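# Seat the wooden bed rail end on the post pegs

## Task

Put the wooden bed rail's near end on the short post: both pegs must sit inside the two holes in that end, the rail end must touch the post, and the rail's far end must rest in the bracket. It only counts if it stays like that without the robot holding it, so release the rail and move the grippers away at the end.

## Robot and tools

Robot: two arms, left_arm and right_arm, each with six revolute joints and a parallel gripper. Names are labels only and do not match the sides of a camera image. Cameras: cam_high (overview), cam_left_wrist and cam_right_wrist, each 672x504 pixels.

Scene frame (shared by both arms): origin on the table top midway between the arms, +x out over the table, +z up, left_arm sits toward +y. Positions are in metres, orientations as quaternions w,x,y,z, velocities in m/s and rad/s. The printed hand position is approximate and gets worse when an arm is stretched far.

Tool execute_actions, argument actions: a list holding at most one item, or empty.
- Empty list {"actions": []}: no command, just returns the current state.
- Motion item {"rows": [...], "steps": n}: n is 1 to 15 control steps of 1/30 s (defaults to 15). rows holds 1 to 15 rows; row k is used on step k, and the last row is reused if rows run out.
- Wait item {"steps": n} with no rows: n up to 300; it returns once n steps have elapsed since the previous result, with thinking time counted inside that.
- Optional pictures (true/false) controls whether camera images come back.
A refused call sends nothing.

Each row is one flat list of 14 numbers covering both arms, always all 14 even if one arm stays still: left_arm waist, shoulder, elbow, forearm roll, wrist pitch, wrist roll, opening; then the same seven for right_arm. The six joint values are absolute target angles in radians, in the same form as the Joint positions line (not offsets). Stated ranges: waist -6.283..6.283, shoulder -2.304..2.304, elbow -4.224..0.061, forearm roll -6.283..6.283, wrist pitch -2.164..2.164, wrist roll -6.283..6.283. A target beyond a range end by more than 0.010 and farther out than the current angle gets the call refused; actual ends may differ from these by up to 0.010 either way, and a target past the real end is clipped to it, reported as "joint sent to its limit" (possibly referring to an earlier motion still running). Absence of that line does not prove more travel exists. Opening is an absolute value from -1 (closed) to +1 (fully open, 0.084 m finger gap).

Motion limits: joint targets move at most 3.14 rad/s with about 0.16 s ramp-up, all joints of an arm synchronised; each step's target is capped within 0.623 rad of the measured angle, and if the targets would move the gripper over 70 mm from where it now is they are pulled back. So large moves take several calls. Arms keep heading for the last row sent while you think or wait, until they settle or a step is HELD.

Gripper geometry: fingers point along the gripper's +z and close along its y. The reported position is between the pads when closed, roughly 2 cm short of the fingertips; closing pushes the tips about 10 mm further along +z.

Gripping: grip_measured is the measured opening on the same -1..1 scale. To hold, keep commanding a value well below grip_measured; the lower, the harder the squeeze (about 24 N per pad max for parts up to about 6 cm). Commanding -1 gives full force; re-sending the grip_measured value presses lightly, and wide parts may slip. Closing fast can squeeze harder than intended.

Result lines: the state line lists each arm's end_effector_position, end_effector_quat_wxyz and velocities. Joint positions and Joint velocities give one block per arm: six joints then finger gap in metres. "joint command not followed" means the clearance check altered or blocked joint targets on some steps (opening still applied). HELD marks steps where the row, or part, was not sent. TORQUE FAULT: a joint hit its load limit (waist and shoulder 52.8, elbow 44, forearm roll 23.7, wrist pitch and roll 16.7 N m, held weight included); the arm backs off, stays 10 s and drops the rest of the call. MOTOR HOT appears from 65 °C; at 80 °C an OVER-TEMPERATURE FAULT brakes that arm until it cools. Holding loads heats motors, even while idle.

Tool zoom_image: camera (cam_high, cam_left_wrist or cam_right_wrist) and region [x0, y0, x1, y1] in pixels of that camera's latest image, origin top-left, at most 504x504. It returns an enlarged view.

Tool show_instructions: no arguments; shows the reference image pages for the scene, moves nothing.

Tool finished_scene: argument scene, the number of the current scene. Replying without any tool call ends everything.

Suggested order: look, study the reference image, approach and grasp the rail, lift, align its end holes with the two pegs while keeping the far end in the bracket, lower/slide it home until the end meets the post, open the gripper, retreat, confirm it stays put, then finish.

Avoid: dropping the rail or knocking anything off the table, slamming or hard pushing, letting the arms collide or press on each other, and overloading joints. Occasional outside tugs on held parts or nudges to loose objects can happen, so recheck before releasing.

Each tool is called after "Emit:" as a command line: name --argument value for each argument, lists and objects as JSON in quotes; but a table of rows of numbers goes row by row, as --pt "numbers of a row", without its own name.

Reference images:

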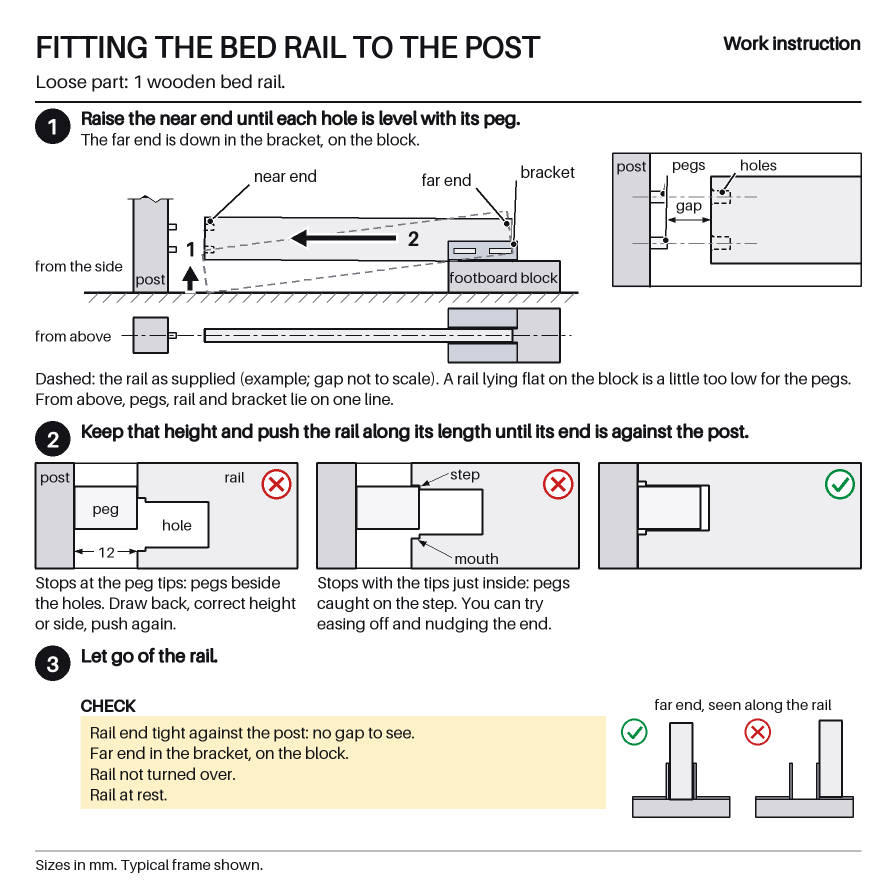

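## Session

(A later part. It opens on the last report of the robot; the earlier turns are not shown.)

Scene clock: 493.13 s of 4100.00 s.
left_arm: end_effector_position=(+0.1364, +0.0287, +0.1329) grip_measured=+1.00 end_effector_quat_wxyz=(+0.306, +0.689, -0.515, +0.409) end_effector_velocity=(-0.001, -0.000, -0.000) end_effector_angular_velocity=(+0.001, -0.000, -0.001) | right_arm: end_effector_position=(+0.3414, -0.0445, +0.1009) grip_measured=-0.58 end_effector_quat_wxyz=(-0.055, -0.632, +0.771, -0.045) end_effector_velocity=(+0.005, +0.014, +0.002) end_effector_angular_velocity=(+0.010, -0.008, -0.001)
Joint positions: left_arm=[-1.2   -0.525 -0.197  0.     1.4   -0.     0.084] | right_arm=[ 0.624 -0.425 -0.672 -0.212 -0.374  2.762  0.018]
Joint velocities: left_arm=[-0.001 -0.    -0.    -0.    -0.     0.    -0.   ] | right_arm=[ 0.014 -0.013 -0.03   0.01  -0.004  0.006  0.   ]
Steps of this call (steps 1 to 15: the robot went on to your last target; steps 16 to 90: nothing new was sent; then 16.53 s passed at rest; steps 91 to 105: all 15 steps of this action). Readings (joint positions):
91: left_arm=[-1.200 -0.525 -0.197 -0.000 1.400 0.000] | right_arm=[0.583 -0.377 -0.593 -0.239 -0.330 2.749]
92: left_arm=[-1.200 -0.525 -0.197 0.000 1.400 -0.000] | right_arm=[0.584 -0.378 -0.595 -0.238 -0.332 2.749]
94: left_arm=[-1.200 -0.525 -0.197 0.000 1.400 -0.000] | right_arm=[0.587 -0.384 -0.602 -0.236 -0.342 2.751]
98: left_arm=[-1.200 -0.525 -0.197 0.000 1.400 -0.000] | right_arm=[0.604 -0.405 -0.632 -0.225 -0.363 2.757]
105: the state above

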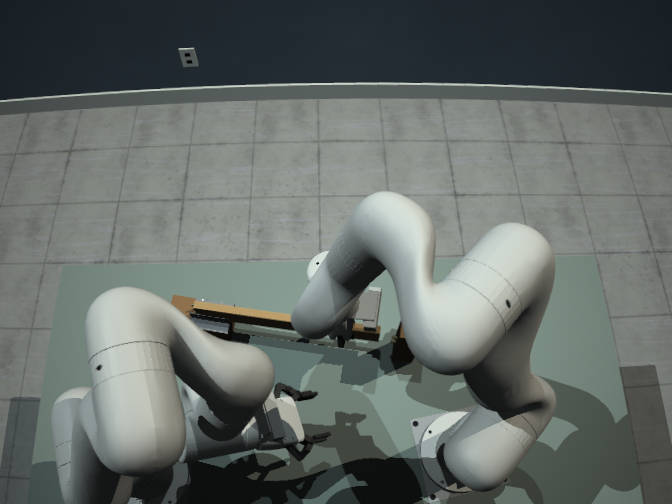

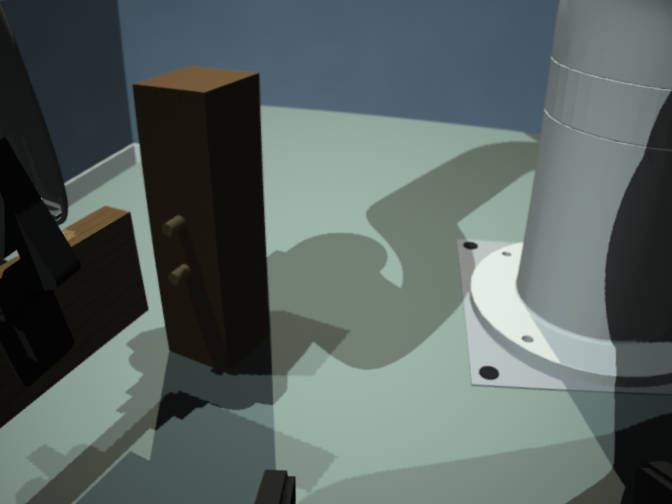

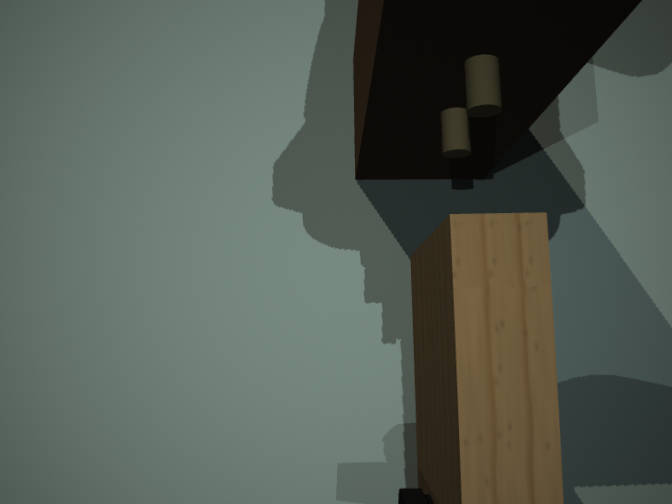

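Emit:
execute_actions --actions '[{"rows":[[-1.2,-0.525,-0.197,0,1.4,0,1,0.625,-0.435,-0.675,-0.211,-0.365,2.763,-1],[-1.2,-0.525,-0.197,0,1.4,0,1,0.625,-0.435,-0.675,-0.211,-0.365,2.763,-1],[-1.2,-0.525,-0.197,0,1.4,0,1,0.625,-0.443,-0.675,-0.211,-0.3565,2.763,-1],[-1.2,-0.525,-0.197,0,1.4,0,1,0.625,-0.443,-0.675,-0.211,-0.3565,2.763,-1],[-1.2,-0.525,-0.197,0,1.4,0,1,0.625,-0.443,-0.675,-0.211,-0.3565,2.763,-1],[-1.2,-0.525,-0.197,0,1.4,0,1,0.619,-0.436,-0.663,-0.215,-0.3515,2.761,-1],[-1.2,-0.525,-0.197,0,1.4,0,1,0.619,-0.436,-0.663,-0.215,-0.3515,2.761,-1],[-1.2,-0.525,-0.197,0,1.4,0,1,0.613,-0.429,-0.651,-0.219,-0.3465,2.759,-1],[-1.2,-0.525,-0.197,0,1.4,0,1,0.613,-0.429,-0.651,-0.219,-0.3465,2.759,-1],[-1.2,-0.525,-0.197,0,1.4,0,1,0.607,-0.422,-0.639,-0.223,-0.3415,2.757,-1],[-1.2,-0.525,-0.197,0,1.4,0,1,0.607,-0.422,-0.639,-0.223,-0.3415,2.757,-1],[-1.2,-0.525,-0.197,0,1.4,0,1,0.601,-0.415,-0.627,-0.227,-0.3365,2.755,-1]]}]' --pictures false

Emit:
execute_actions --actions '[{"steps":10}]'

Scene clock: 524.77 s of 4100.00 s.
left_arm: end_effector_position=(+0.1364, +0.0287, +0.1329) grip_measured=+1.00 end_effector_quat_wxyz=(+0.306, +0.689, -0.515, +0.409) end_effector_velocity=(+0.000, -0.000, +0.000) end_effector_angular_velocity=(-0.001, -0.000, +0.001) | right_arm: end_effector_position=(+0.3366, -0.0578, +0.0940) grip_measured=-0.59 end_effector_quat_wxyz=(-0.055, -0.633, +0.771, -0.042) end_effector_velocity=(-0.017, -0.048, -0.001) end_effector_angular_velocity=(-0.003, +0.008, -0.002)
Joint positions: left_arm=[-1.2   -0.525 -0.197 -0.     1.4   -0.     0.084] | right_arm=[ 0.606 -0.42  -0.637 -0.224 -0.34   2.757  0.018]
Joint velocities: left_arm=[ 0.     0.001 -0.001 -0.    -0.    -0.     0.   ] | right_arm=[-0.059  0.068  0.119 -0.039  0.046 -0.017 -0.001]
Steps of this call (steps 1 to 15: the robot went on to your last target; steps 16 to 90: nothing new was sent; then 28.13 s passed at rest; steps 91 to 105: all 15 steps of this action). Readings (joint positions):
91: left_arm=[-1.200 -0.525 -0.197 -0.000 1.400 -0.000] | right_arm=[0.625 -0.426 -0.675 -0.211 -0.373 2.763]
92: left_arm=[-1.200 -0.525 -0.197 -0.000 1.400 -0.000] | right_arm=[0.625 -0.427 -0.675 -0.211 -0.372 2.763]
94: left_arm=[-1.200 -0.525 -0.197 -0.000 1.400 0.000] | right_arm=[0.625 -0.432 -0.675 -0.211 -0.367 2.763]
98: left_arm=[-1.200 -0.525 -0.197 0.000 1.400 0.000] | right_arm=[0.623 -0.438 -0.671 -0.212 -0.356 2.762]
105: the state above

Scene clock: 525.10 s of 4100.00 s.
left_arm: end_effector_position=(+0.1364, +0.0287, +0.1329) grip_measured=+1.00 end_effector_quat_wxyz=(+0.306, +0.689, -0.515, +0.409) end_effector_velocity=(+0.001, +0.000, -0.000) end_effector_angular_velocity=(-0.000, +0.000, +0.001) | right_arm: end_effector_position=(+0.3354, -0.0614, +0.0939) grip_measured=-0.59 end_effector_quat_wxyz=(-0.055, -0.633, +0.771, -0.042) end_effector_velocity=(+0.001, +0.000, +0.000) end_effector_angular_velocity=(+0.001, -0.001, +0.001)
Joint positions: left_arm=[-1.2   -0.525 -0.197  0.     1.4    0.     0.084] | right_arm=[ 0.601 -0.415 -0.627 -0.227 -0.336  2.755  0.018]
Joint velocities: left_arm=[ 0.002 -0.001 -0.     0.001  0.001 -0.     0.   ] | right_arm=[-0.001  0.001  0.    -0.001  0.001 -0.001 -0.   ]
Steps of this call (steps 1 to 10: the robot went on to your last target). Readings (joint positions):
1: left_arm=[-1.200 -0.525 -0.197 0.000 1.400 0.000] | right_arm=[0.604 -0.418 -0.633 -0.225 -0.339 2.756]
2: left_arm=[-1.200 -0.525 -0.197 0.000 1.400 0.000] | right_arm=[0.603 -0.417 -0.631 -0.226 -0.338 2.756]
4: left_arm=[-1.200 -0.525 -0.197 0.000 1.400 -0.000] | right_arm=[0.602 -0.416 -0.629 -0.226 -0.337 2.756]
8: left_arm=[-1.200 -0.525 -0.197 0.000 1.400 -0.000] | right_arm=[0.601 -0.415 -0.628 -0.227 -0.336 2.755]
10: the state above

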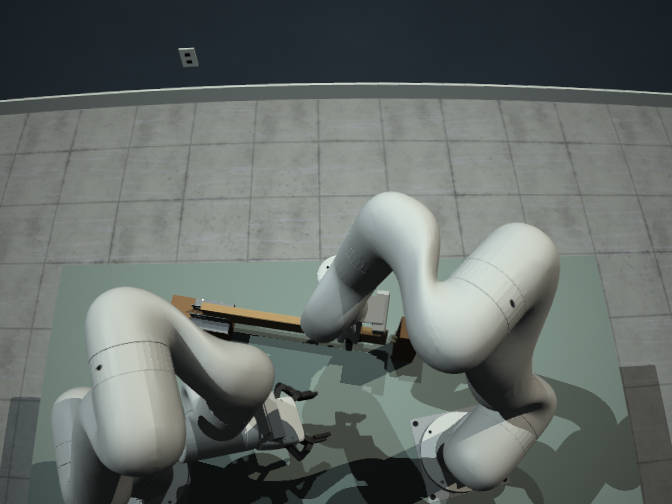

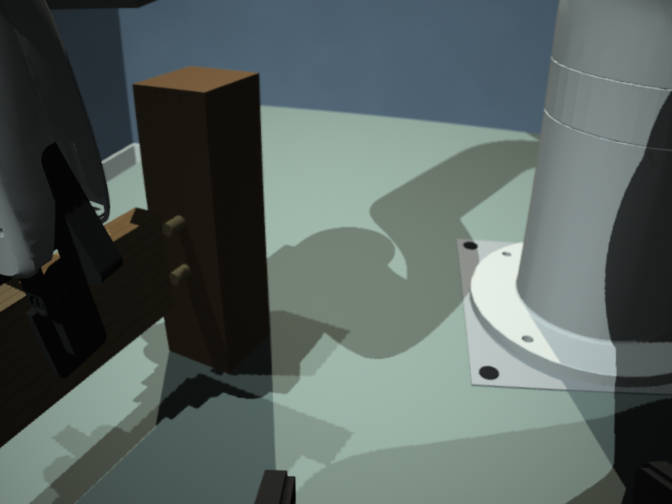

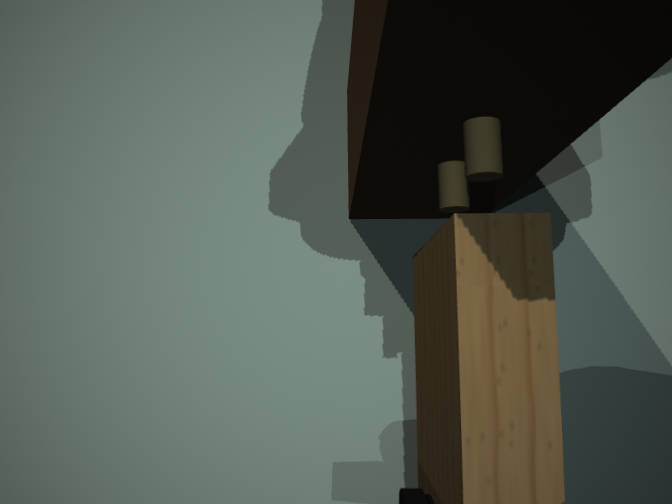

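Emit:
execute_actions --actions '[{"rows":[[-1.2,-0.525,-0.197,0,1.4,0,1,0.598,-0.4115,-0.621,-0.229,-0.334,2.754,-1],[-1.2,-0.525,-0.197,0,1.4,0,1,0.598,-0.4115,-0.621,-0.229,-0.334,2.754,-1],[-1.2,-0.525,-0.197,0,1.4,0,1,0.598,-0.4115,-0.621,-0.229,-0.334,2.754,-1],[-1.2,-0.525,-0.197,0,1.4,0,1,0.595,-0.408,-0.615,-0.231,-0.3315,2.753,-1],[-1.2,-0.525,-0.197,0,1.4,0,1,0.595,-0.408,-0.615,-0.231,-0.3315,2.753,-1],[-1.2,-0.525,-0.197,0,1.4,0,1,0.595,-0.408,-0.615,-0.231,-0.3315,2.753,-1],[-1.2,-0.525,-0.197,0,1.4,0,1,0.592,-0.4045,-0.609,-0.233,-0.329,2.752,-1],[-1.2,-0.525,-0.197,0,1.4,0,1,0.592,-0.4045,-0.609,-0.233,-0.329,2.752,-1],[-1.2,-0.525,-0.197,0,1.4,0,1,0.592,-0.4045,-0.609,-0.233,-0.329,2.752,-1],[-1.2,-0.525,-0.197,0,1.4,0,1,0.589,-0.401,-0.603,-0.235,-0.3265,2.751,-1]]}]'

Scene clock: 541.50 s of 4100.00 s.
left_arm: end_effector_position=(+0.1364, +0.0287, +0.1329) grip_measured=+1.00 end_effector_quat_wxyz=(+0.306, +0.689, -0.515, +0.409) end_effector_velocity=(-0.001, -0.000, +0.000) end_effector_angular_velocity=(+0.000, +0.001, -0.002) | right_arm: end_effector_position=(+0.3320, -0.0704, +0.0937) grip_measured=-0.59 end_effector_quat_wxyz=(-0.055, -0.633, +0.771, -0.041) end_effector_velocity=(-0.003, -0.008, -0.000) end_effector_angular_velocity=(+0.001, +0.001, +0.000)
Joint positions: left_arm=[-1.2   -0.525 -0.197  0.     1.4    0.     0.084] | right_arm=[ 0.59  -0.402 -0.605 -0.234 -0.327  2.751  0.018]
Joint velocities: left_arm=[-0.001  0.    -0.     0.001 -0.001 -0.     0.   ] | right_arm=[-0.01   0.013  0.022 -0.007  0.01  -0.003 -0.   ]
Steps of this call (steps 1 to 15: the robot went on to your last target; steps 16 to 90: nothing new was sent; then 12.90 s passed at rest; steps 91 to 105: all 15 steps of this action). Readings (joint positions):
91: left_arm=[-1.200 -0.525 -0.197 -0.000 1.400 0.000] | right_arm=[0.601 -0.415 -0.627 -0.227 -0.336 2.755]
92: left_arm=[-1.200 -0.525 -0.197 -0.000 1.400 0.000] | right_arm=[0.601 -0.415 -0.626 -0.227 -0.336 2.755]
94: left_arm=[-1.200 -0.525 -0.197 0.000 1.400 -0.000] | right_arm=[0.599 -0.413 -0.624 -0.228 -0.335 2.754]
98: left_arm=[-1.200 -0.525 -0.197 0.000 1.400 -0.000] | right_arm=[0.596 -0.409 -0.617 -0.230 -0.332 2.753]
105: the state above

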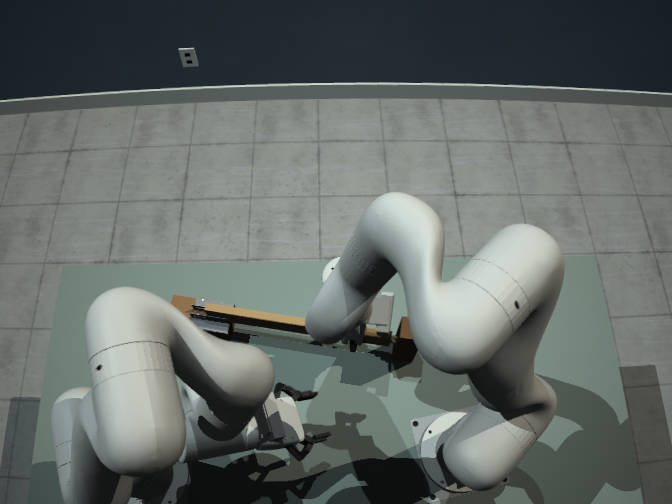

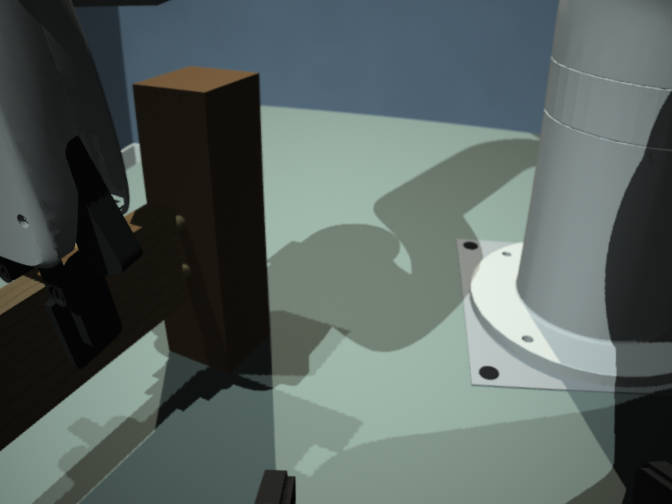

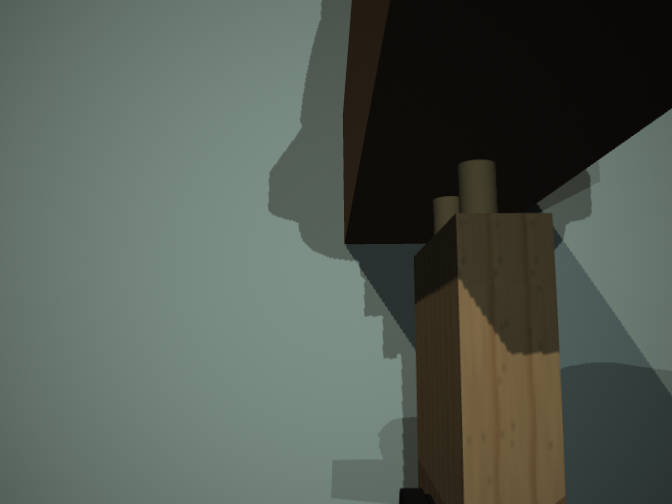

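Emit:
execute_actions --actions '[{"rows":[[-1.2,-0.525,-0.197,0,1.4,0,1,0.586,-0.4025,-0.6055,-0.235,-0.3275,2.748,-1],[-1.2,-0.525,-0.197,0,1.4,0,1,0.586,-0.4025,-0.6055,-0.235,-0.3275,2.748,-1],[-1.2,-0.525,-0.197,0,1.4,0,1,0.586,-0.4025,-0.6055,-0.235,-0.3275,2.748,-1],[-1.2,-0.525,-0.197,0,1.4,0,1,0.582,-0.3995,-0.6003,-0.237,-0.3253,2.746,-1],[-1.2,-0.525,-0.197,0,1.4,0,1,0.582,-0.3995,-0.6003,-0.237,-0.3253,2.746,-1],[-1.2,-0.525,-0.197,0,1.4,0,1,0.582,-0.3995,-0.6003,-0.237,-0.3253,2.746,-1],[-1.2,-0.525,-0.197,0,1.4,0,1,0.578,-0.3965,-0.595,-0.239,-0.323,2.744,-1],[-1.2,-0.525,-0.197,0,1.4,0,1,0.578,-0.3965,-0.595,-0.239,-0.323,2.744,-1],[-1.2,-0.525,-0.197,0,1.4,0,1,0.578,-0.3965,-0.595,-0.239,-0.323,2.744,-1],[-1.2,-0.525,-0.197,0,1.4,0,1,0.574,-0.3935,-0.59,-0.241,-0.321,2.742,-1]]}]'

Scene clock: 558.67 s of 4100.00 s.
left_arm: end_effector_position=(+0.1364, +0.0287, +0.1329) grip_measured=+1.00 end_effector_quat_wxyz=(+0.306, +0.689, -0.515, +0.409) end_effector_velocity=(-0.000, -0.000, +0.000) end_effector_angular_velocity=(-0.001, -0.000, -0.001) | right_arm: end_effector_position=(+0.3335, -0.0752, +0.0939) grip_measured=-0.59 end_effector_quat_wxyz=(-0.051, -0.634, +0.771, -0.040) end_effector_velocity=(-0.003, -0.014, -0.000) end_effector_angular_velocity=(-0.011, +0.009, -0.004)
Joint positions: left_arm=[-1.2   -0.525 -0.197 -0.     1.4   -0.     0.084] | right_arm=[ 0.576 -0.394 -0.593 -0.24  -0.315  2.743  0.018]
Joint velocities: left_arm=[-0.001  0.001  0.    -0.    -0.    -0.     0.   ] | right_arm=[-0.021  0.011  0.021 -0.01  -0.003 -0.006  0.   ]
Steps of this call (steps 1 to 15: the robot went on to your last target; steps 16 to 90: nothing new was sent; then 13.67 s passed at rest; steps 91 to 105: all 15 steps of this action). Readings (joint positions):
91: left_arm=[-1.200 -0.525 -0.197 -0.000 1.400 0.000] | right_arm=[0.589 -0.401 -0.603 -0.235 -0.327 2.751]
92: left_arm=[-1.200 -0.525 -0.197 0.000 1.400 0.000] | right_arm=[0.589 -0.401 -0.603 -0.235 -0.327 2.751]
94: left_arm=[-1.200 -0.525 -0.197 -0.000 1.400 0.000] | right_arm=[0.587 -0.402 -0.604 -0.235 -0.327 2.749]
98: left_arm=[-1.200 -0.525 -0.197 -0.000 1.400 -0.000] | right_arm=[0.583 -0.400 -0.601 -0.236 -0.324 2.746]
105: the state above

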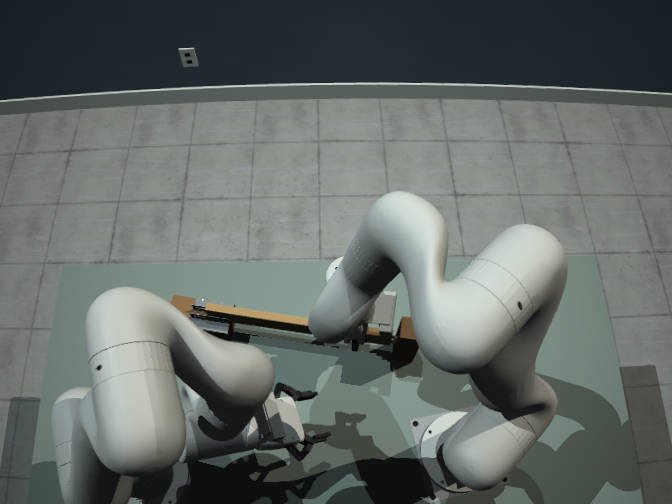

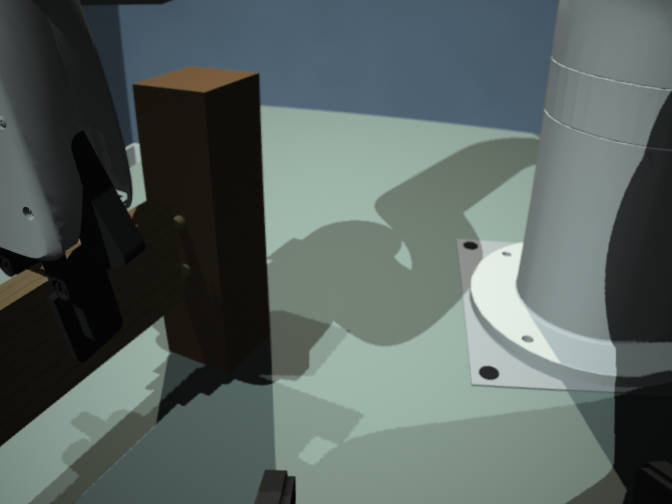

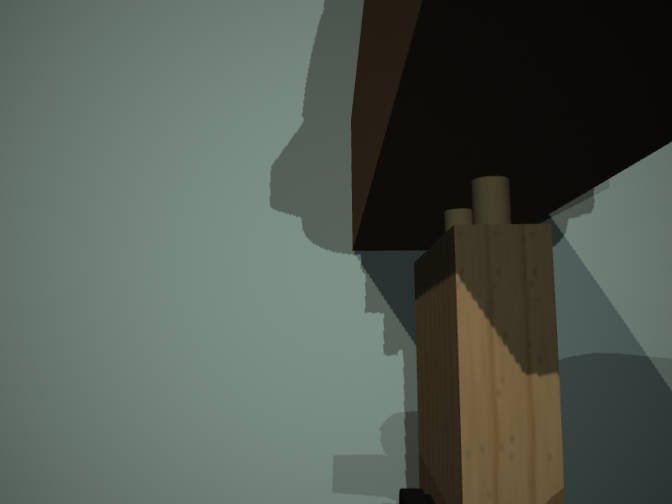

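Emit:
execute_actions --actions '[{"rows":[[-1.2,-0.525,-0.197,0,1.4,0,1,0.586,-0.4025,-0.6055,-0.235,-0.3275,2.748,-1],[-1.2,-0.525,-0.197,0,1.4,0,1,0.586,-0.4025,-0.6055,-0.235,-0.3275,2.748,-1],[-1.2,-0.525,-0.197,0,1.4,0,1,0.6,-0.416,-0.63,-0.227,-0.337,2.754,-1],[-1.2,-0.525,-0.197,0,1.4,0,1,0.6,-0.416,-0.63,-0.227,-0.337,2.754,-1],[-1.2,-0.525,-0.197,0,1.4,0,1,0.613,-0.43,-0.652,-0.219,-0.347,2.759,-1],[-1.2,-0.525,-0.197,0,1.4,0,1,0.613,-0.43,-0.652,-0.219,-0.347,2.759,-1],[-1.2,-0.525,-0.197,0,1.4,0,1,0.625,-0.443,-0.675,-0.211,-0.3565,2.763,-1],[-1.2,-0.525,-0.197,0,1.4,0,1,0.625,-0.443,-0.675,-0.211,-0.3565,2.763,-1],[-1.2,-0.525,-0.197,0,1.4,0,1,0.625,-0.443,-0.675,-0.211,-0.3565,2.763,-1],[-1.2,-0.525,-0.197,0,1.4,0,1,0.609,-0.464,-0.652,-0.15,-0.27,2.69,-1],[-1.2,-0.525,-0.197,0,1.4,0,1,0.609,-0.464,-0.652,-0.15,-0.27,2.69,-1],[-1.2,-0.525,-0.197,0,1.4,0,1,0.592,-0.485,-0.629,-0.08,-0.185,2.6,-1],[-1.2,-0.525,-0.197,0,1.4,0,1,0.592,-0.485,-0.629,-0.08,-0.185,2.6,-1],[-1.2,-0.525,-0.197,0,1.4,0,1,0.576,-0.5065,-0.6056,0,-0.099,2.514,-1]]}]' --pictures false

Emit:
execute_actions --actions '[{"steps":20}]'

Scene clock: 590.67 s of 4100.00 s.
left_arm: end_effector_position=(+0.1364, +0.0287, +0.1329) grip_measured=+1.00 end_effector_quat_wxyz=(+0.306, +0.689, -0.515, +0.409) end_effector_velocity=(+0.001, +0.000, +0.000) end_effector_angular_velocity=(-0.000, -0.000, +0.002) | right_arm: end_effector_position=(+0.3384, -0.0433, +0.0758) grip_measured=-0.59 end_effector_quat_wxyz=(-0.036, -0.635, +0.771, -0.020) end_effector_velocity=(-0.008, +0.014, -0.173) end_effector_angular_velocity=(+0.576, -0.081, -0.012)
Joint positions: left_arm=[-1.2   -0.525 -0.197  0.     1.4    0.     0.084] | right_arm=[ 0.604 -0.467 -0.644 -0.134 -0.254  2.667  0.018]
Joint velocities: left_arm=[ 0.001  0.001  0.    -0.     0.    -0.    -0.   ] | right_arm=[-0.18  -0.269  0.244  0.847  1.014 -0.981 -0.001]
Steps of this call (steps 1 to 15: the robot went on to your last target; steps 16 to 90: nothing new was sent; then 28.50 s passed at rest; steps 91 to 105: all 15 steps of this action). Readings (joint positions):
91: left_arm=[-1.200 -0.525 -0.197 -0.000 1.400 0.000] | right_arm=[0.574 -0.394 -0.591 -0.241 -0.316 2.742]
92: left_arm=[-1.200 -0.525 -0.197 0.000 1.400 -0.000] | right_arm=[0.575 -0.395 -0.593 -0.240 -0.318 2.743]
94: left_arm=[-1.200 -0.525 -0.197 -0.000 1.400 -0.000] | right_arm=[0.580 -0.400 -0.599 -0.238 -0.327 2.746]
98: left_arm=[-1.200 -0.525 -0.197 -0.000 1.400 -0.000] | right_arm=[0.603 -0.422 -0.633 -0.225 -0.346 2.755]
105: the state above

Scene clock: 591.33 s of 4100.00 s.
left_arm: end_effector_position=(+0.1364, +0.0287, +0.1329) grip_measured=+1.00 end_effector_quat_wxyz=(+0.306, +0.689, -0.515, +0.409) end_effector_velocity=(-0.000, -0.000, +0.000) end_effector_angular_velocity=(-0.000, -0.000, -0.001) | right_arm: end_effector_position=(+0.3402, -0.0448, +0.0515) grip_measured=-0.58 end_effector_quat_wxyz=(-0.000, -0.633, +0.774, -0.000) end_effector_velocity=(+0.000, +0.000, +0.000) end_effector_angular_velocity=(+0.002, -0.002, -0.002)
Joint positions: left_arm=[-1.2   -0.525 -0.197 -0.     1.4    0.     0.084] | right_arm=[ 0.576 -0.506 -0.606 -0.    -0.099  2.514  0.018]
Joint velocities: left_arm=[-0.     0.    -0.     0.001  0.     0.    -0.   ] | right_arm=[-0.     0.001  0.     0.001  0.002  0.001  0.   ]
Steps of this call (steps 1 to 20: the robot went on to your last target). Readings (joint positions):
1: left_arm=[-1.200 -0.525 -0.197 0.000 1.400 -0.000] | right_arm=[0.598 -0.476 -0.636 -0.105 -0.220 2.633]
2: left_arm=[-1.200 -0.525 -0.197 0.000 1.400 0.000] | right_arm=[0.591 -0.485 -0.627 -0.076 -0.186 2.600]
4: left_arm=[-1.200 -0.525 -0.197 0.000 1.400 0.000] | right_arm=[0.582 -0.498 -0.614 -0.032 -0.136 2.551]
8: left_arm=[-1.200 -0.525 -0.197 -0.000 1.400 0.000] | right_arm=[0.577 -0.505 -0.607 -0.005 -0.105 2.519]
20: the state above

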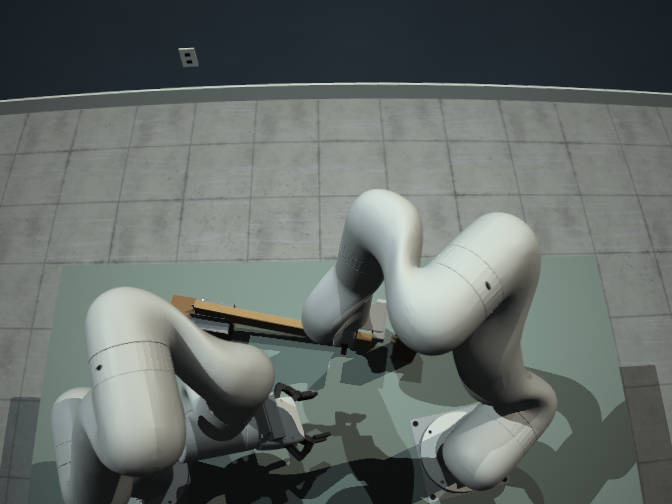

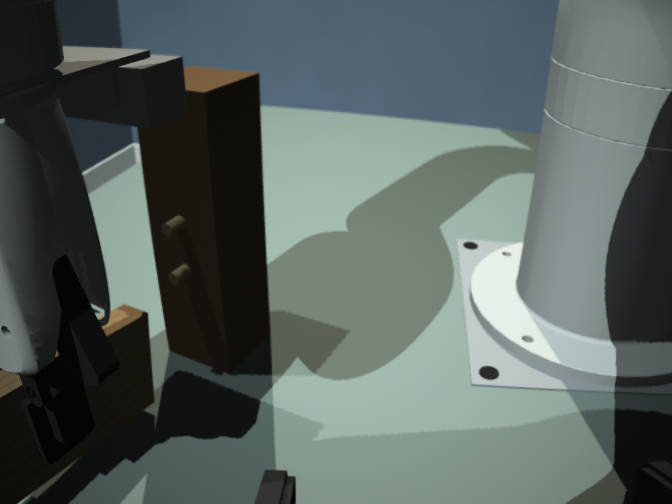

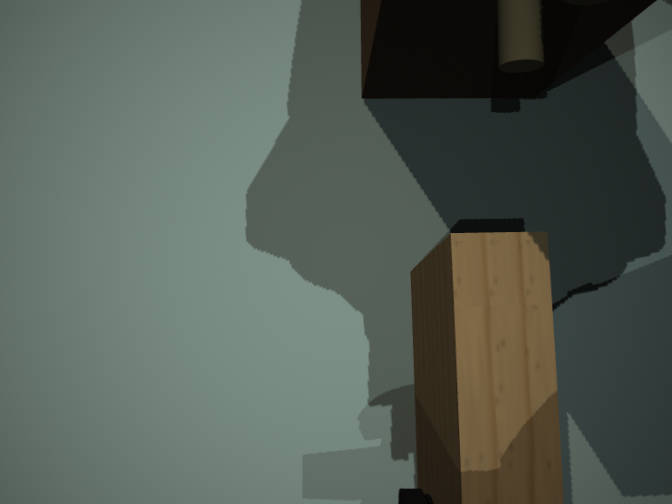

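Emit:
execute_actions --actions '[{"rows":[[-1.2,-0.525,-0.197,0,1.4,0,1,0.576,-0.5065,-0.6056,0,-0.099,2.514,-0.3],[-1.2,-0.525,-0.197,0,1.4,0,1,0.576,-0.5065,-0.6056,0,-0.099,2.514,0.2]]}]'

Emit:
execute_actions --actions '[{"rows":[[-1.2,-0.525,-0.197,0,1.4,0,1,0.576,-0.34,-0.589,0,-0.249,2.514,0.2]]}]' --pictures false

Emit:
execute_actions --actions '[{"steps":15}]'

Scene clock: 644.70 s of 4100.00 s.
left_arm: end_effector_position=(+0.1364, +0.0287, +0.1329) grip_measured=+1.00 end_effector_quat_wxyz=(+0.306, +0.689, -0.515, +0.409) end_effector_velocity=(-0.000, -0.001, +0.001) end_effector_angular_velocity=(-0.003, -0.001, -0.000) | right_arm: end_effector_position=(+0.3404, -0.0446, +0.0515) grip_measured=+0.19 end_effector_quat_wxyz=(+0.000, -0.633, +0.774, +0.000) end_effector_velocity=(+0.000, +0.001, +0.000) end_effector_angular_velocity=(+0.000, -0.000, +0.000)
Joint positions: left_arm=[-1.2   -0.525 -0.197  0.     1.4    0.     0.084] | right_arm=[ 0.576 -0.506 -0.606  0.    -0.099  2.514  0.052]
Joint velocities: left_arm=[-0.001  0.003 -0.    -0.     0.001 -0.001  0.   ] | right_arm=[ 0.     0.    -0.002 -0.    -0.001  0.     0.001]
Steps of this call (steps 1 to 15: the robot went on to your last target; steps 16 to 90: nothing new was sent; then 49.87 s passed at rest; steps 91 to 105: all 15 steps of this action). Readings (joint positions):
91: left_arm=[-1.200 -0.525 -0.197 -0.000 1.400 0.000] | right_arm=[0.576 -0.507 -0.606 -0.000 -0.099 2.514]
92: left_arm=[-1.200 -0.525 -0.197 0.000 1.400 0.000] | right_arm=[0.576 -0.507 -0.606 0.000 -0.099 2.514]
94: left_arm=[-1.200 -0.525 -0.197 -0.000 1.400 0.000] | right_arm=[0.576 -0.506 -0.607 0.000 -0.098 2.515]
98: left_arm=[-1.200 -0.525 -0.197 -0.000 1.400 0.000] | right_arm=[0.576 -0.506 -0.606 0.000 -0.098 2.515]
105: the state above

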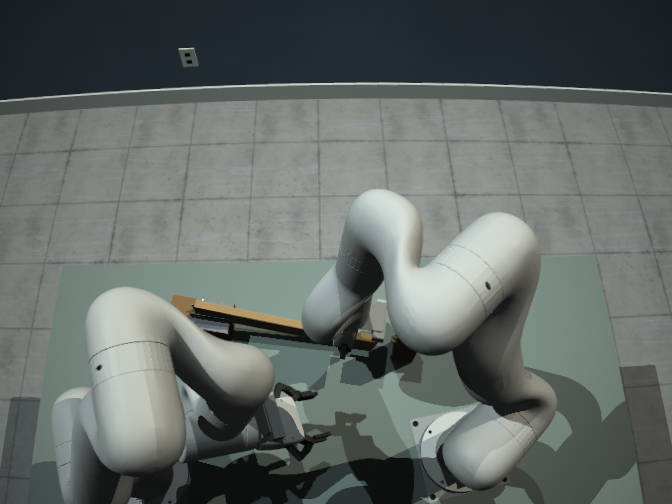

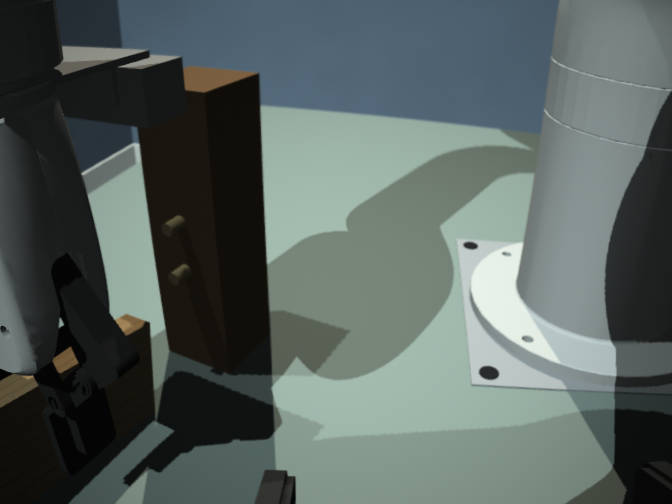

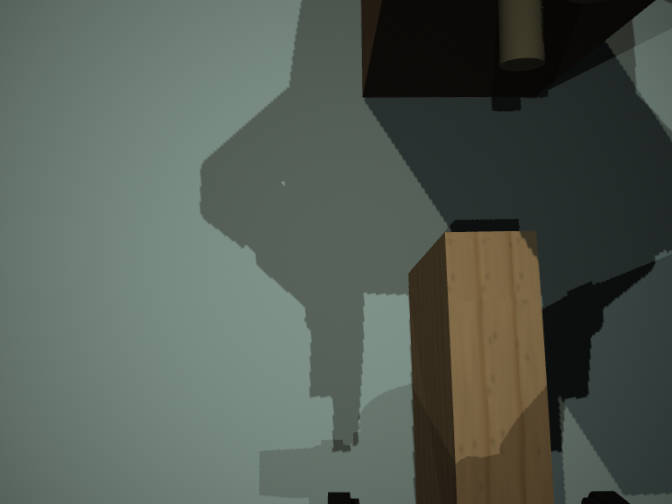

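Scene clock: 645.20 s of 4100.00 s.
left_arm: end_effector_position=(+0.1364, +0.0287, +0.1329) grip_measured=+1.00 end_effector_quat_wxyz=(+0.306, +0.689, -0.515, +0.409) end_effector_velocity=(+0.000, -0.000, -0.000) end_effector_angular_velocity=(+0.000, +0.000, -0.000) | right_arm: end_effector_position=(+0.3399, -0.0451, +0.1107) grip_measured=+0.19 end_effector_quat_wxyz=(-0.000, -0.633, +0.774, -0.000) end_effector_velocity=(-0.001, -0.001, +0.003) end_effector_angular_velocity=(-0.001, +0.001, +0.001)
Joint positions: left_arm=[-1.2   -0.525 -0.197 -0.     1.4   -0.     0.084] | right_arm=[ 0.576 -0.341 -0.589 -0.    -0.248  2.514  0.052]
Joint velocities: left_arm=[ 0.001 -0.001 -0.     0.001  0.     0.    -0.   ] | right_arm=[ 0.     0.009  0.001 -0.    -0.009 -0.001  0.   ]
Steps of this call (steps 1 to 15: all 15 steps of this action). Readings (joint positions):
1: left_arm=[-1.200 -0.525 -0.197 0.000 1.400 0.000] | right_arm=[0.576 -0.506 -0.606 0.000 -0.099 2.514]
2: left_arm=[-1.200 -0.525 -0.197 0.000 1.400 -0.000] | right_arm=[0.576 -0.502 -0.605 0.000 -0.104 2.514]
4: left_arm=[-1.200 -0.525 -0.197 0.000 1.400 -0.000] | right_arm=[0.576 -0.456 -0.599 -0.000 -0.148 2.514]
8: left_arm=[-1.200 -0.525 -0.197 -0.000 1.400 -0.000] | right_arm=[0.576 -0.356 -0.593 0.000 -0.231 2.514]
15: the state above

Scene clock: 645.70 s of 4100.00 s.
left_arm: end_effector_position=(+0.1364, +0.0287, +0.1329) grip_measured=+1.00 end_effector_quat_wxyz=(+0.306, +0.689, -0.515, +0.409) end_effector_velocity=(-0.000, +0.000, +0.000) end_effector_angular_velocity=(-0.001, -0.000, -0.000) | right_arm: end_effector_position=(+0.3401, -0.0449, +0.1113) grip_measured=+0.19 end_effector_quat_wxyz=(-0.000, -0.633, +0.774, -0.000) end_effector_velocity=(-0.000, -0.000, +0.000) end_effector_angular_velocity=(+0.000, -0.000, +0.001)
Joint positions: left_arm=[-1.2   -0.525 -0.197 -0.     1.4   -0.     0.084] | right_arm=[ 0.576 -0.34  -0.589 -0.    -0.249  2.514  0.052]
Joint velocities: left_arm=[ 0.     0.     0.     0.     0.001  0.    -0.   ] | right_arm=[-0.     0.001  0.001  0.     0.    -0.001 -0.   ]
Steps of this call (steps 1 to 15: the robot went on to your last target). Readings (joint positions):
1: left_arm=[-1.200 -0.525 -0.197 0.000 1.400 0.000] | right_arm=[0.576 -0.341 -0.589 -0.000 -0.248 2.514]
2: left_arm=[-1.200 -0.525 -0.197 -0.000 1.400 -0.000] | right_arm=[0.576 -0.341 -0.589 -0.000 -0.249 2.514]
4: left_arm=[-1.200 -0.525 -0.197 0.000 1.400 0.000] | right_arm=[0.576 -0.341 -0.589 -0.000 -0.249 2.514]
8: left_arm=[-1.200 -0.525 -0.197 -0.000 1.400 0.000] | right_arm=[0.576 -0.340 -0.589 -0.000 -0.249 2.514]
15: the state above
All arms were judged still, so your last target was given up. Only a new action makes them travel on or press farther. Fingers that are still opening or closing keep moving.

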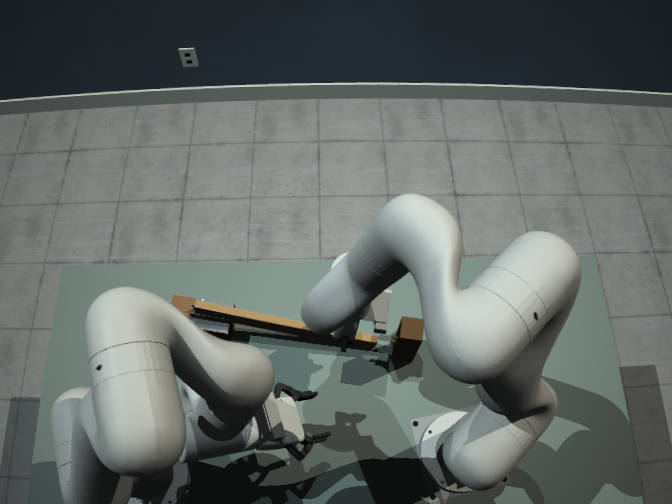

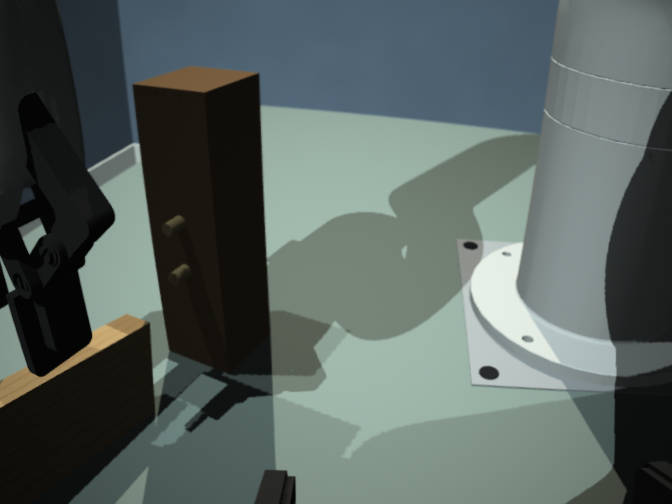

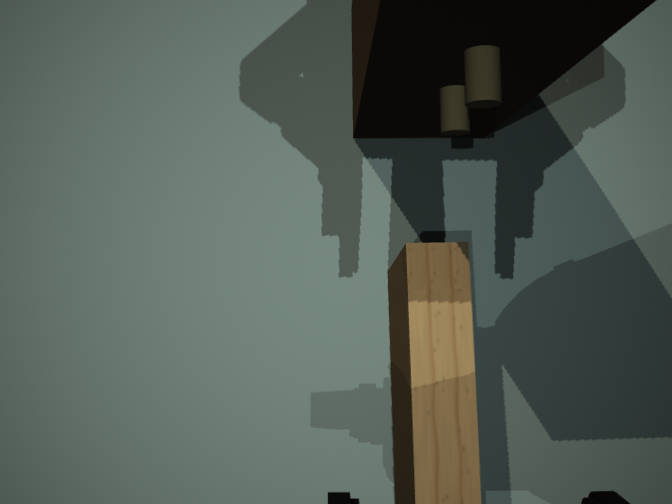

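Emit:
execute_actions --actions '[{"rows":[[-1.2,-0.525,-0.197,0,1.4,0,1,0.588,-0.375,-0.635,0,-0.26,2.526,0.2],[-1.2,-0.525,-0.197,0,1.4,0,1,0.588,-0.375,-0.635,0,-0.26,2.526,0.2],[-1.2,-0.525,-0.197,0,1.4,0,1,0.588,-0.375,-0.635,0,-0.26,2.526,0.2],[-1.2,-0.525,-0.197,0,1.4,0,1,0.588,-0.375,-0.635,0,-0.26,2.526,0.2],[-1.2,-0.525,-0.197,0,1.4,0,1,0.588,-0.547,-0.65,0,-0.103,2.526,0.2]]}]' --pictures false

Emit:
execute_actions --actions '[{"rows":[[-1.2,-0.525,-0.197,0,1.4,0,1,0.588,-0.547,-0.65,0,-0.103,2.526,0.2],[-1.2,-0.525,-0.197,0,1.4,0,1,0.588,-0.547,-0.65,0,-0.103,2.526,0.2],[-1.2,-0.525,-0.197,0,1.4,0,1,0.588,-0.547,-0.65,0,-0.103,2.526,0.2],[-1.2,-0.525,-0.197,0,1.4,0,1,0.588,-0.547,-0.65,0,-0.103,2.526,-0.1],[-1.2,-0.525,-0.197,0,1.4,0,1,0.588,-0.547,-0.65,0,-0.103,2.526,-0.1],[-1.2,-0.525,-0.197,0,1.4,0,1,0.588,-0.547,-0.65,0,-0.103,2.526,-0.35],[-1.2,-0.525,-0.197,0,1.4,0,1,0.588,-0.547,-0.65,0,-0.103,2.526,-0.35],[-1.2,-0.525,-0.197,0,1.4,0,1,0.588,-0.547,-0.65,0,-0.103,2.526,-0.55],[-1.2,-0.525,-0.197,0,1.4,0,1,0.588,-0.547,-0.65,0,-0.103,2.526,-0.55],[-1.2,-0.525,-0.197,0,1.4,0,1,0.588,-0.547,-0.65,0,-0.103,2.526,-0.7],[-1.2,-0.525,-0.197,0,1.4,0,1,0.588,-0.547,-0.65,0,-0.103,2.526,-1]]}]'

Scene clock: 681.87 s of 4100.00 s.
left_arm: end_effector_position=(+0.1364, +0.0287, +0.1329) grip_measured=+1.00 end_effector_quat_wxyz=(+0.306, +0.689, -0.515, +0.409) end_effector_velocity=(+0.000, -0.000, -0.000) end_effector_angular_velocity=(-0.000, +0.001, +0.000) | right_arm: end_effector_position=(+0.3479, -0.0313, +0.0458) grip_measured=+0.19 end_effector_quat_wxyz=(-0.001, -0.633, +0.774, -0.000) end_effector_velocity=(+0.012, +0.011, -0.013) end_effector_angular_velocity=(+0.029, -0.030, +0.000)
Joint positions: left_arm=[-1.2   -0.525 -0.197  0.     1.4   -0.     0.084] | right_arm=[ 0.588 -0.543 -0.649 -0.    -0.108  2.526  0.052]
Joint velocities: left_arm=[ 0.    -0.001 -0.     0.001  0.001 -0.001  0.   ] | right_arm=[ 0.001 -0.045 -0.023  0.     0.064  0.     0.   ]
Steps of this call (steps 1 to 90: nothing new was sent; then 32.67 s passed at rest; steps 91 to 105: all 15 steps of this action). Readings (joint positions):
91: left_arm=[-1.200 -0.525 -0.197 -0.000 1.400 0.000] | right_arm=[0.576 -0.340 -0.589 -0.000 -0.249 2.514]
92: left_arm=[-1.200 -0.525 -0.197 0.000 1.400 -0.000] | right_arm=[0.577 -0.343 -0.593 -0.000 -0.251 2.515]
94: left_arm=[-1.200 -0.525 -0.197 0.000 1.400 0.000] | right_arm=[0.582 -0.358 -0.612 -0.000 -0.255 2.520]
98: left_arm=[-1.200 -0.525 -0.197 -0.000 1.400 -0.000] | right_arm=[0.587 -0.425 -0.638 0.000 -0.209 2.525]
105: the state above

Scene clock: 682.37 s of 4100.00 s.
left_arm: end_effector_position=(+0.1364, +0.0287, +0.1329) grip_measured=+1.00 end_effector_quat_wxyz=(+0.306, +0.689, -0.515, +0.409) end_effector_velocity=(-0.000, +0.000, +0.000) end_effector_angular_velocity=(+0.000, +0.000, -0.000) | right_arm: end_effector_position=(+0.3470, -0.0308, +0.0444) grip_measured=-0.57 end_effector_quat_wxyz=(-0.001, -0.634, +0.773, -0.000) end_effector_velocity=(+0.002, -0.001, -0.000) end_effector_angular_velocity=(+0.002, -0.002, -0.005)
Joint positions: left_arm=[-1.2   -0.525 -0.197  0.     1.4   -0.     0.084] | right_arm=[ 0.59  -0.546 -0.649  0.    -0.106  2.526  0.019]
Joint velocities: left_arm=[-0.001  0.     0.001 -0.     0.    -0.     0.   ] | right_arm=[-0.005 -0.    -0.001 -0.001  0.003  0.     0.001]
Steps of this call (steps 1 to 15: all 15 steps of this action). Readings (joint positions):
1: left_arm=[-1.200 -0.525 -0.197 -0.000 1.400 0.000] | right_arm=[0.588 -0.544 -0.649 -0.000 -0.106 2.526]
2: left_arm=[-1.200 -0.525 -0.197 0.000 1.400 0.000] | right_arm=[0.588 -0.545 -0.650 -0.000 -0.105 2.526]
4: left_arm=[-1.200 -0.525 -0.197 -0.000 1.400 -0.000] | right_arm=[0.588 -0.545 -0.650 -0.000 -0.104 2.526]
8: left_arm=[-1.200 -0.525 -0.197 0.000 1.400 -0.000] | right_arm=[0.588 -0.546 -0.650 -0.000 -0.103 2.526]
15: the state above

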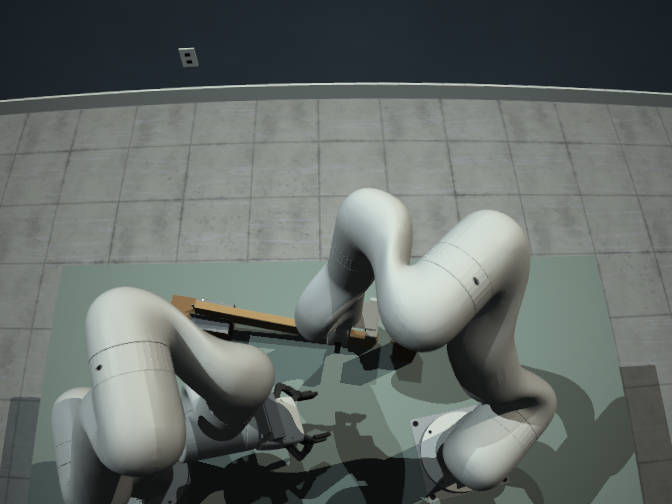

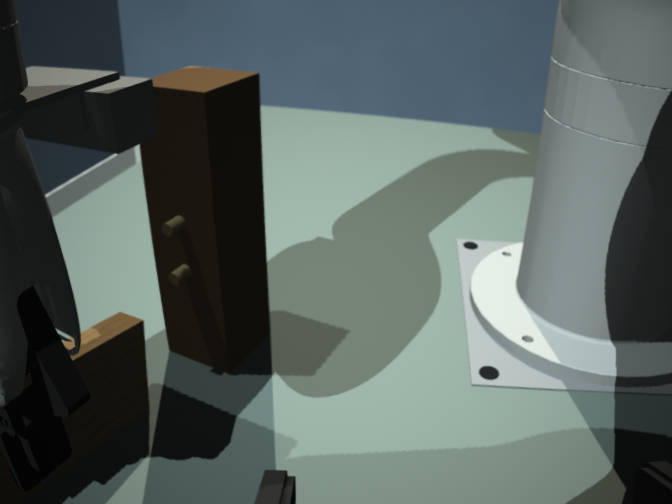

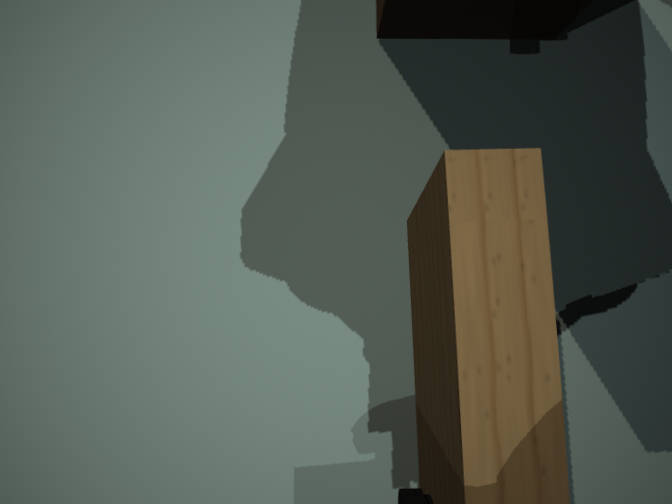

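Emit:
execute_actions --actions '[{"rows":[[-1.2,-0.525,-0.197,0,1.4,0,1,0.597,-0.53,-0.656,-0.07,-0.15,2.6,-1],[-1.2,-0.525,-0.197,0,1.4,0,1,0.597,-0.53,-0.656,-0.07,-0.15,2.6,-1],[-1.2,-0.525,-0.197,0,1.4,0,1,0.597,-0.53,-0.656,-0.07,-0.15,2.6,-1],[-1.2,-0.525,-0.197,0,1.4,0,1,0.606,-0.512,-0.662,-0.13,-0.198,2.665,-1],[-1.2,-0.525,-0.197,0,1.4,0,1,0.606,-0.512,-0.662,-0.13,-0.198,2.665,-1],[-1.2,-0.525,-0.197,0,1.4,0,1,0.606,-0.512,-0.662,-0.13,-0.198,2.665,-1],[-1.2,-0.525,-0.197,0,1.4,0,1,0.615,-0.495,-0.668,-0.17,-0.247,2.712,-1],[-1.2,-0.525,-0.197,0,1.4,0,1,0.615,-0.495,-0.668,-0.17,-0.247,2.712,-1],[-1.2,-0.525,-0.197,0,1.4,0,1,0.615,-0.495,-0.668,-0.17,-0.247,2.712,-1],[-1.2,-0.525,-0.197,0,1.4,0,1,0.624,-0.478,-0.674,-0.2,-0.295,2.75,-1],[-1.2,-0.525,-0.197,0,1.4,0,1,0.624,-0.478,-0.674,-0.2,-0.295,2.75,-1],[-1.2,-0.525,-0.197,0,1.4,0,1,0.624,-0.478,-0.674,-0.2,-0.295,2.75,-1],[-1.2,-0.525,-0.197,0,1.4,0,1,0.633,-0.46,-0.68,-0.221,-0.344,2.779,-1]]}]' --pictures false

Emit:
execute_actions --actions '[{"steps":15}]'

Scene clock: 704.73 s of 4100.00 s.
left_arm: end_effector_position=(+0.1364, +0.0287, +0.1329) grip_measured=+1.00 end_effector_quat_wxyz=(+0.306, +0.689, -0.515, +0.409) end_effector_velocity=(+0.000, +0.000, +0.000) end_effector_angular_velocity=(-0.000, -0.001, +0.001) | right_arm: end_effector_position=(+0.3421, -0.0374, +0.0784) grip_measured=-0.59 end_effector_quat_wxyz=(-0.043, -0.634, +0.771, -0.033) end_effector_velocity=(-0.021, -0.026, +0.095) end_effector_angular_velocity=(-0.309, +0.048, -0.006)
Joint positions: left_arm=[-1.2   -0.525 -0.197 -0.     1.4    0.     0.084] | right_arm=[ 0.622 -0.478 -0.674 -0.195 -0.293  2.744  0.018]
Joint velocities: left_arm=[ 0.001  0.001  0.001 -0.001 -0.     0.    -0.   ] | right_arm=[ 0.099  0.182 -0.053 -0.271 -0.518  0.353 -0.002]
Steps of this call (steps 1 to 15: the robot went on to your last target; steps 16 to 90: nothing new was sent; then 18.87 s passed at rest; steps 91 to 105: all 15 steps of this action). Readings (joint positions):
91: left_arm=[-1.200 -0.525 -0.197 0.000 1.400 0.000] | right_arm=[0.588 -0.547 -0.650 -0.000 -0.103 2.526]
92: left_arm=[-1.200 -0.525 -0.197 0.000 1.400 -0.000] | right_arm=[0.589 -0.546 -0.650 -0.005 -0.106 2.532]
94: left_arm=[-1.200 -0.525 -0.197 0.000 1.400 0.000] | right_arm=[0.593 -0.541 -0.652 -0.032 -0.120 2.561]
98: left_arm=[-1.200 -0.525 -0.197 0.000 1.400 0.000] | right_arm=[0.602 -0.520 -0.660 -0.104 -0.175 2.637]
105: the state above

Scene clock: 705.23 s of 4100.00 s.
left_arm: end_effector_position=(+0.1364, +0.0287, +0.1329) grip_measured=+1.00 end_effector_quat_wxyz=(+0.306, +0.689, -0.515, +0.409) end_effector_velocity=(-0.000, +0.000, -0.000) end_effector_angular_velocity=(+0.000, +0.001, -0.001) | right_arm: end_effector_position=(+0.3405, -0.0393, +0.0882) grip_measured=-0.59 end_effector_quat_wxyz=(-0.054, -0.634, +0.771, -0.043) end_effector_velocity=(+0.000, +0.001, +0.001) end_effector_angular_velocity=(+0.001, -0.002, +0.002)
Joint positions: left_arm=[-1.2   -0.525 -0.197  0.     1.4   -0.     0.084] | right_arm=[ 0.633 -0.46  -0.68  -0.221 -0.344  2.779  0.018]
Joint velocities: left_arm=[-0.    -0.001  0.     0.001  0.    -0.     0.   ] | right_arm=[ 0.001  0.001 -0.001 -0.001  0.    -0.    -0.   ]
Steps of this call (steps 1 to 15: the robot went on to your last target). Readings (joint positions):
1: left_arm=[-1.200 -0.525 -0.197 0.000 1.400 0.000] | right_arm=[0.625 -0.473 -0.676 -0.203 -0.309 2.755]
2: left_arm=[-1.200 -0.525 -0.197 -0.000 1.400 0.000] | right_arm=[0.628 -0.468 -0.677 -0.209 -0.321 2.763]
4: left_arm=[-1.200 -0.525 -0.197 0.000 1.400 -0.000] | right_arm=[0.631 -0.463 -0.679 -0.216 -0.335 2.772]
8: left_arm=[-1.200 -0.525 -0.197 0.000 1.400 -0.000] | right_arm=[0.632 -0.461 -0.680 -0.220 -0.342 2.778]
15: the state above

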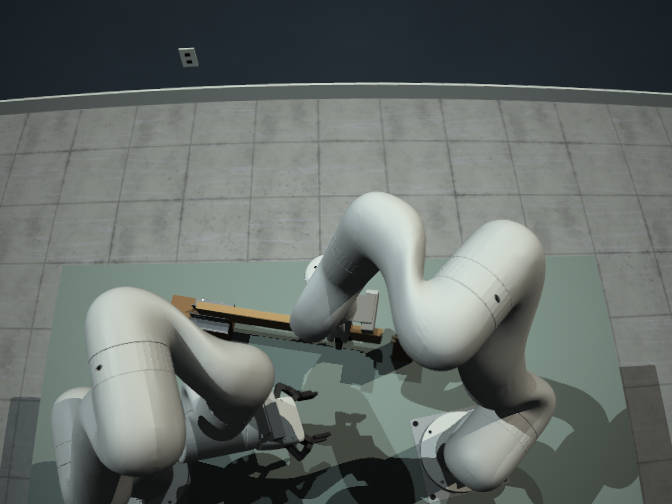

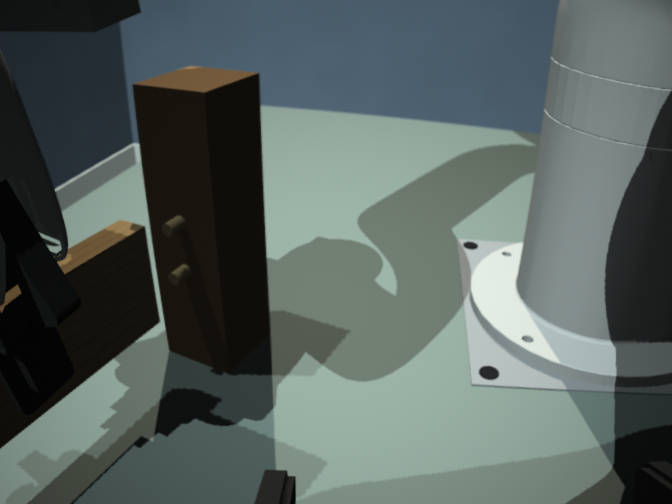

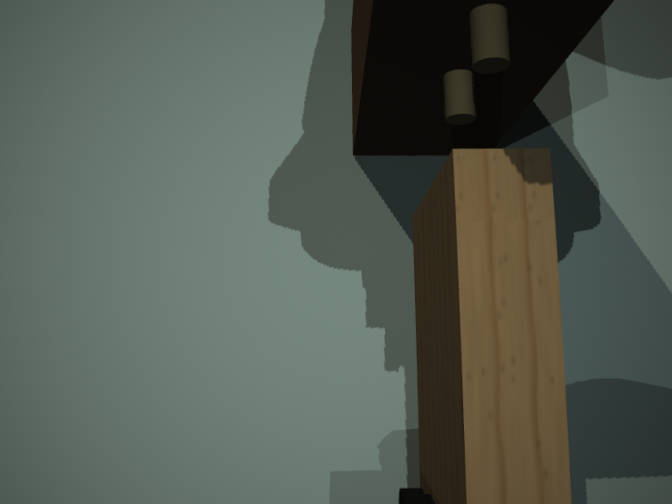

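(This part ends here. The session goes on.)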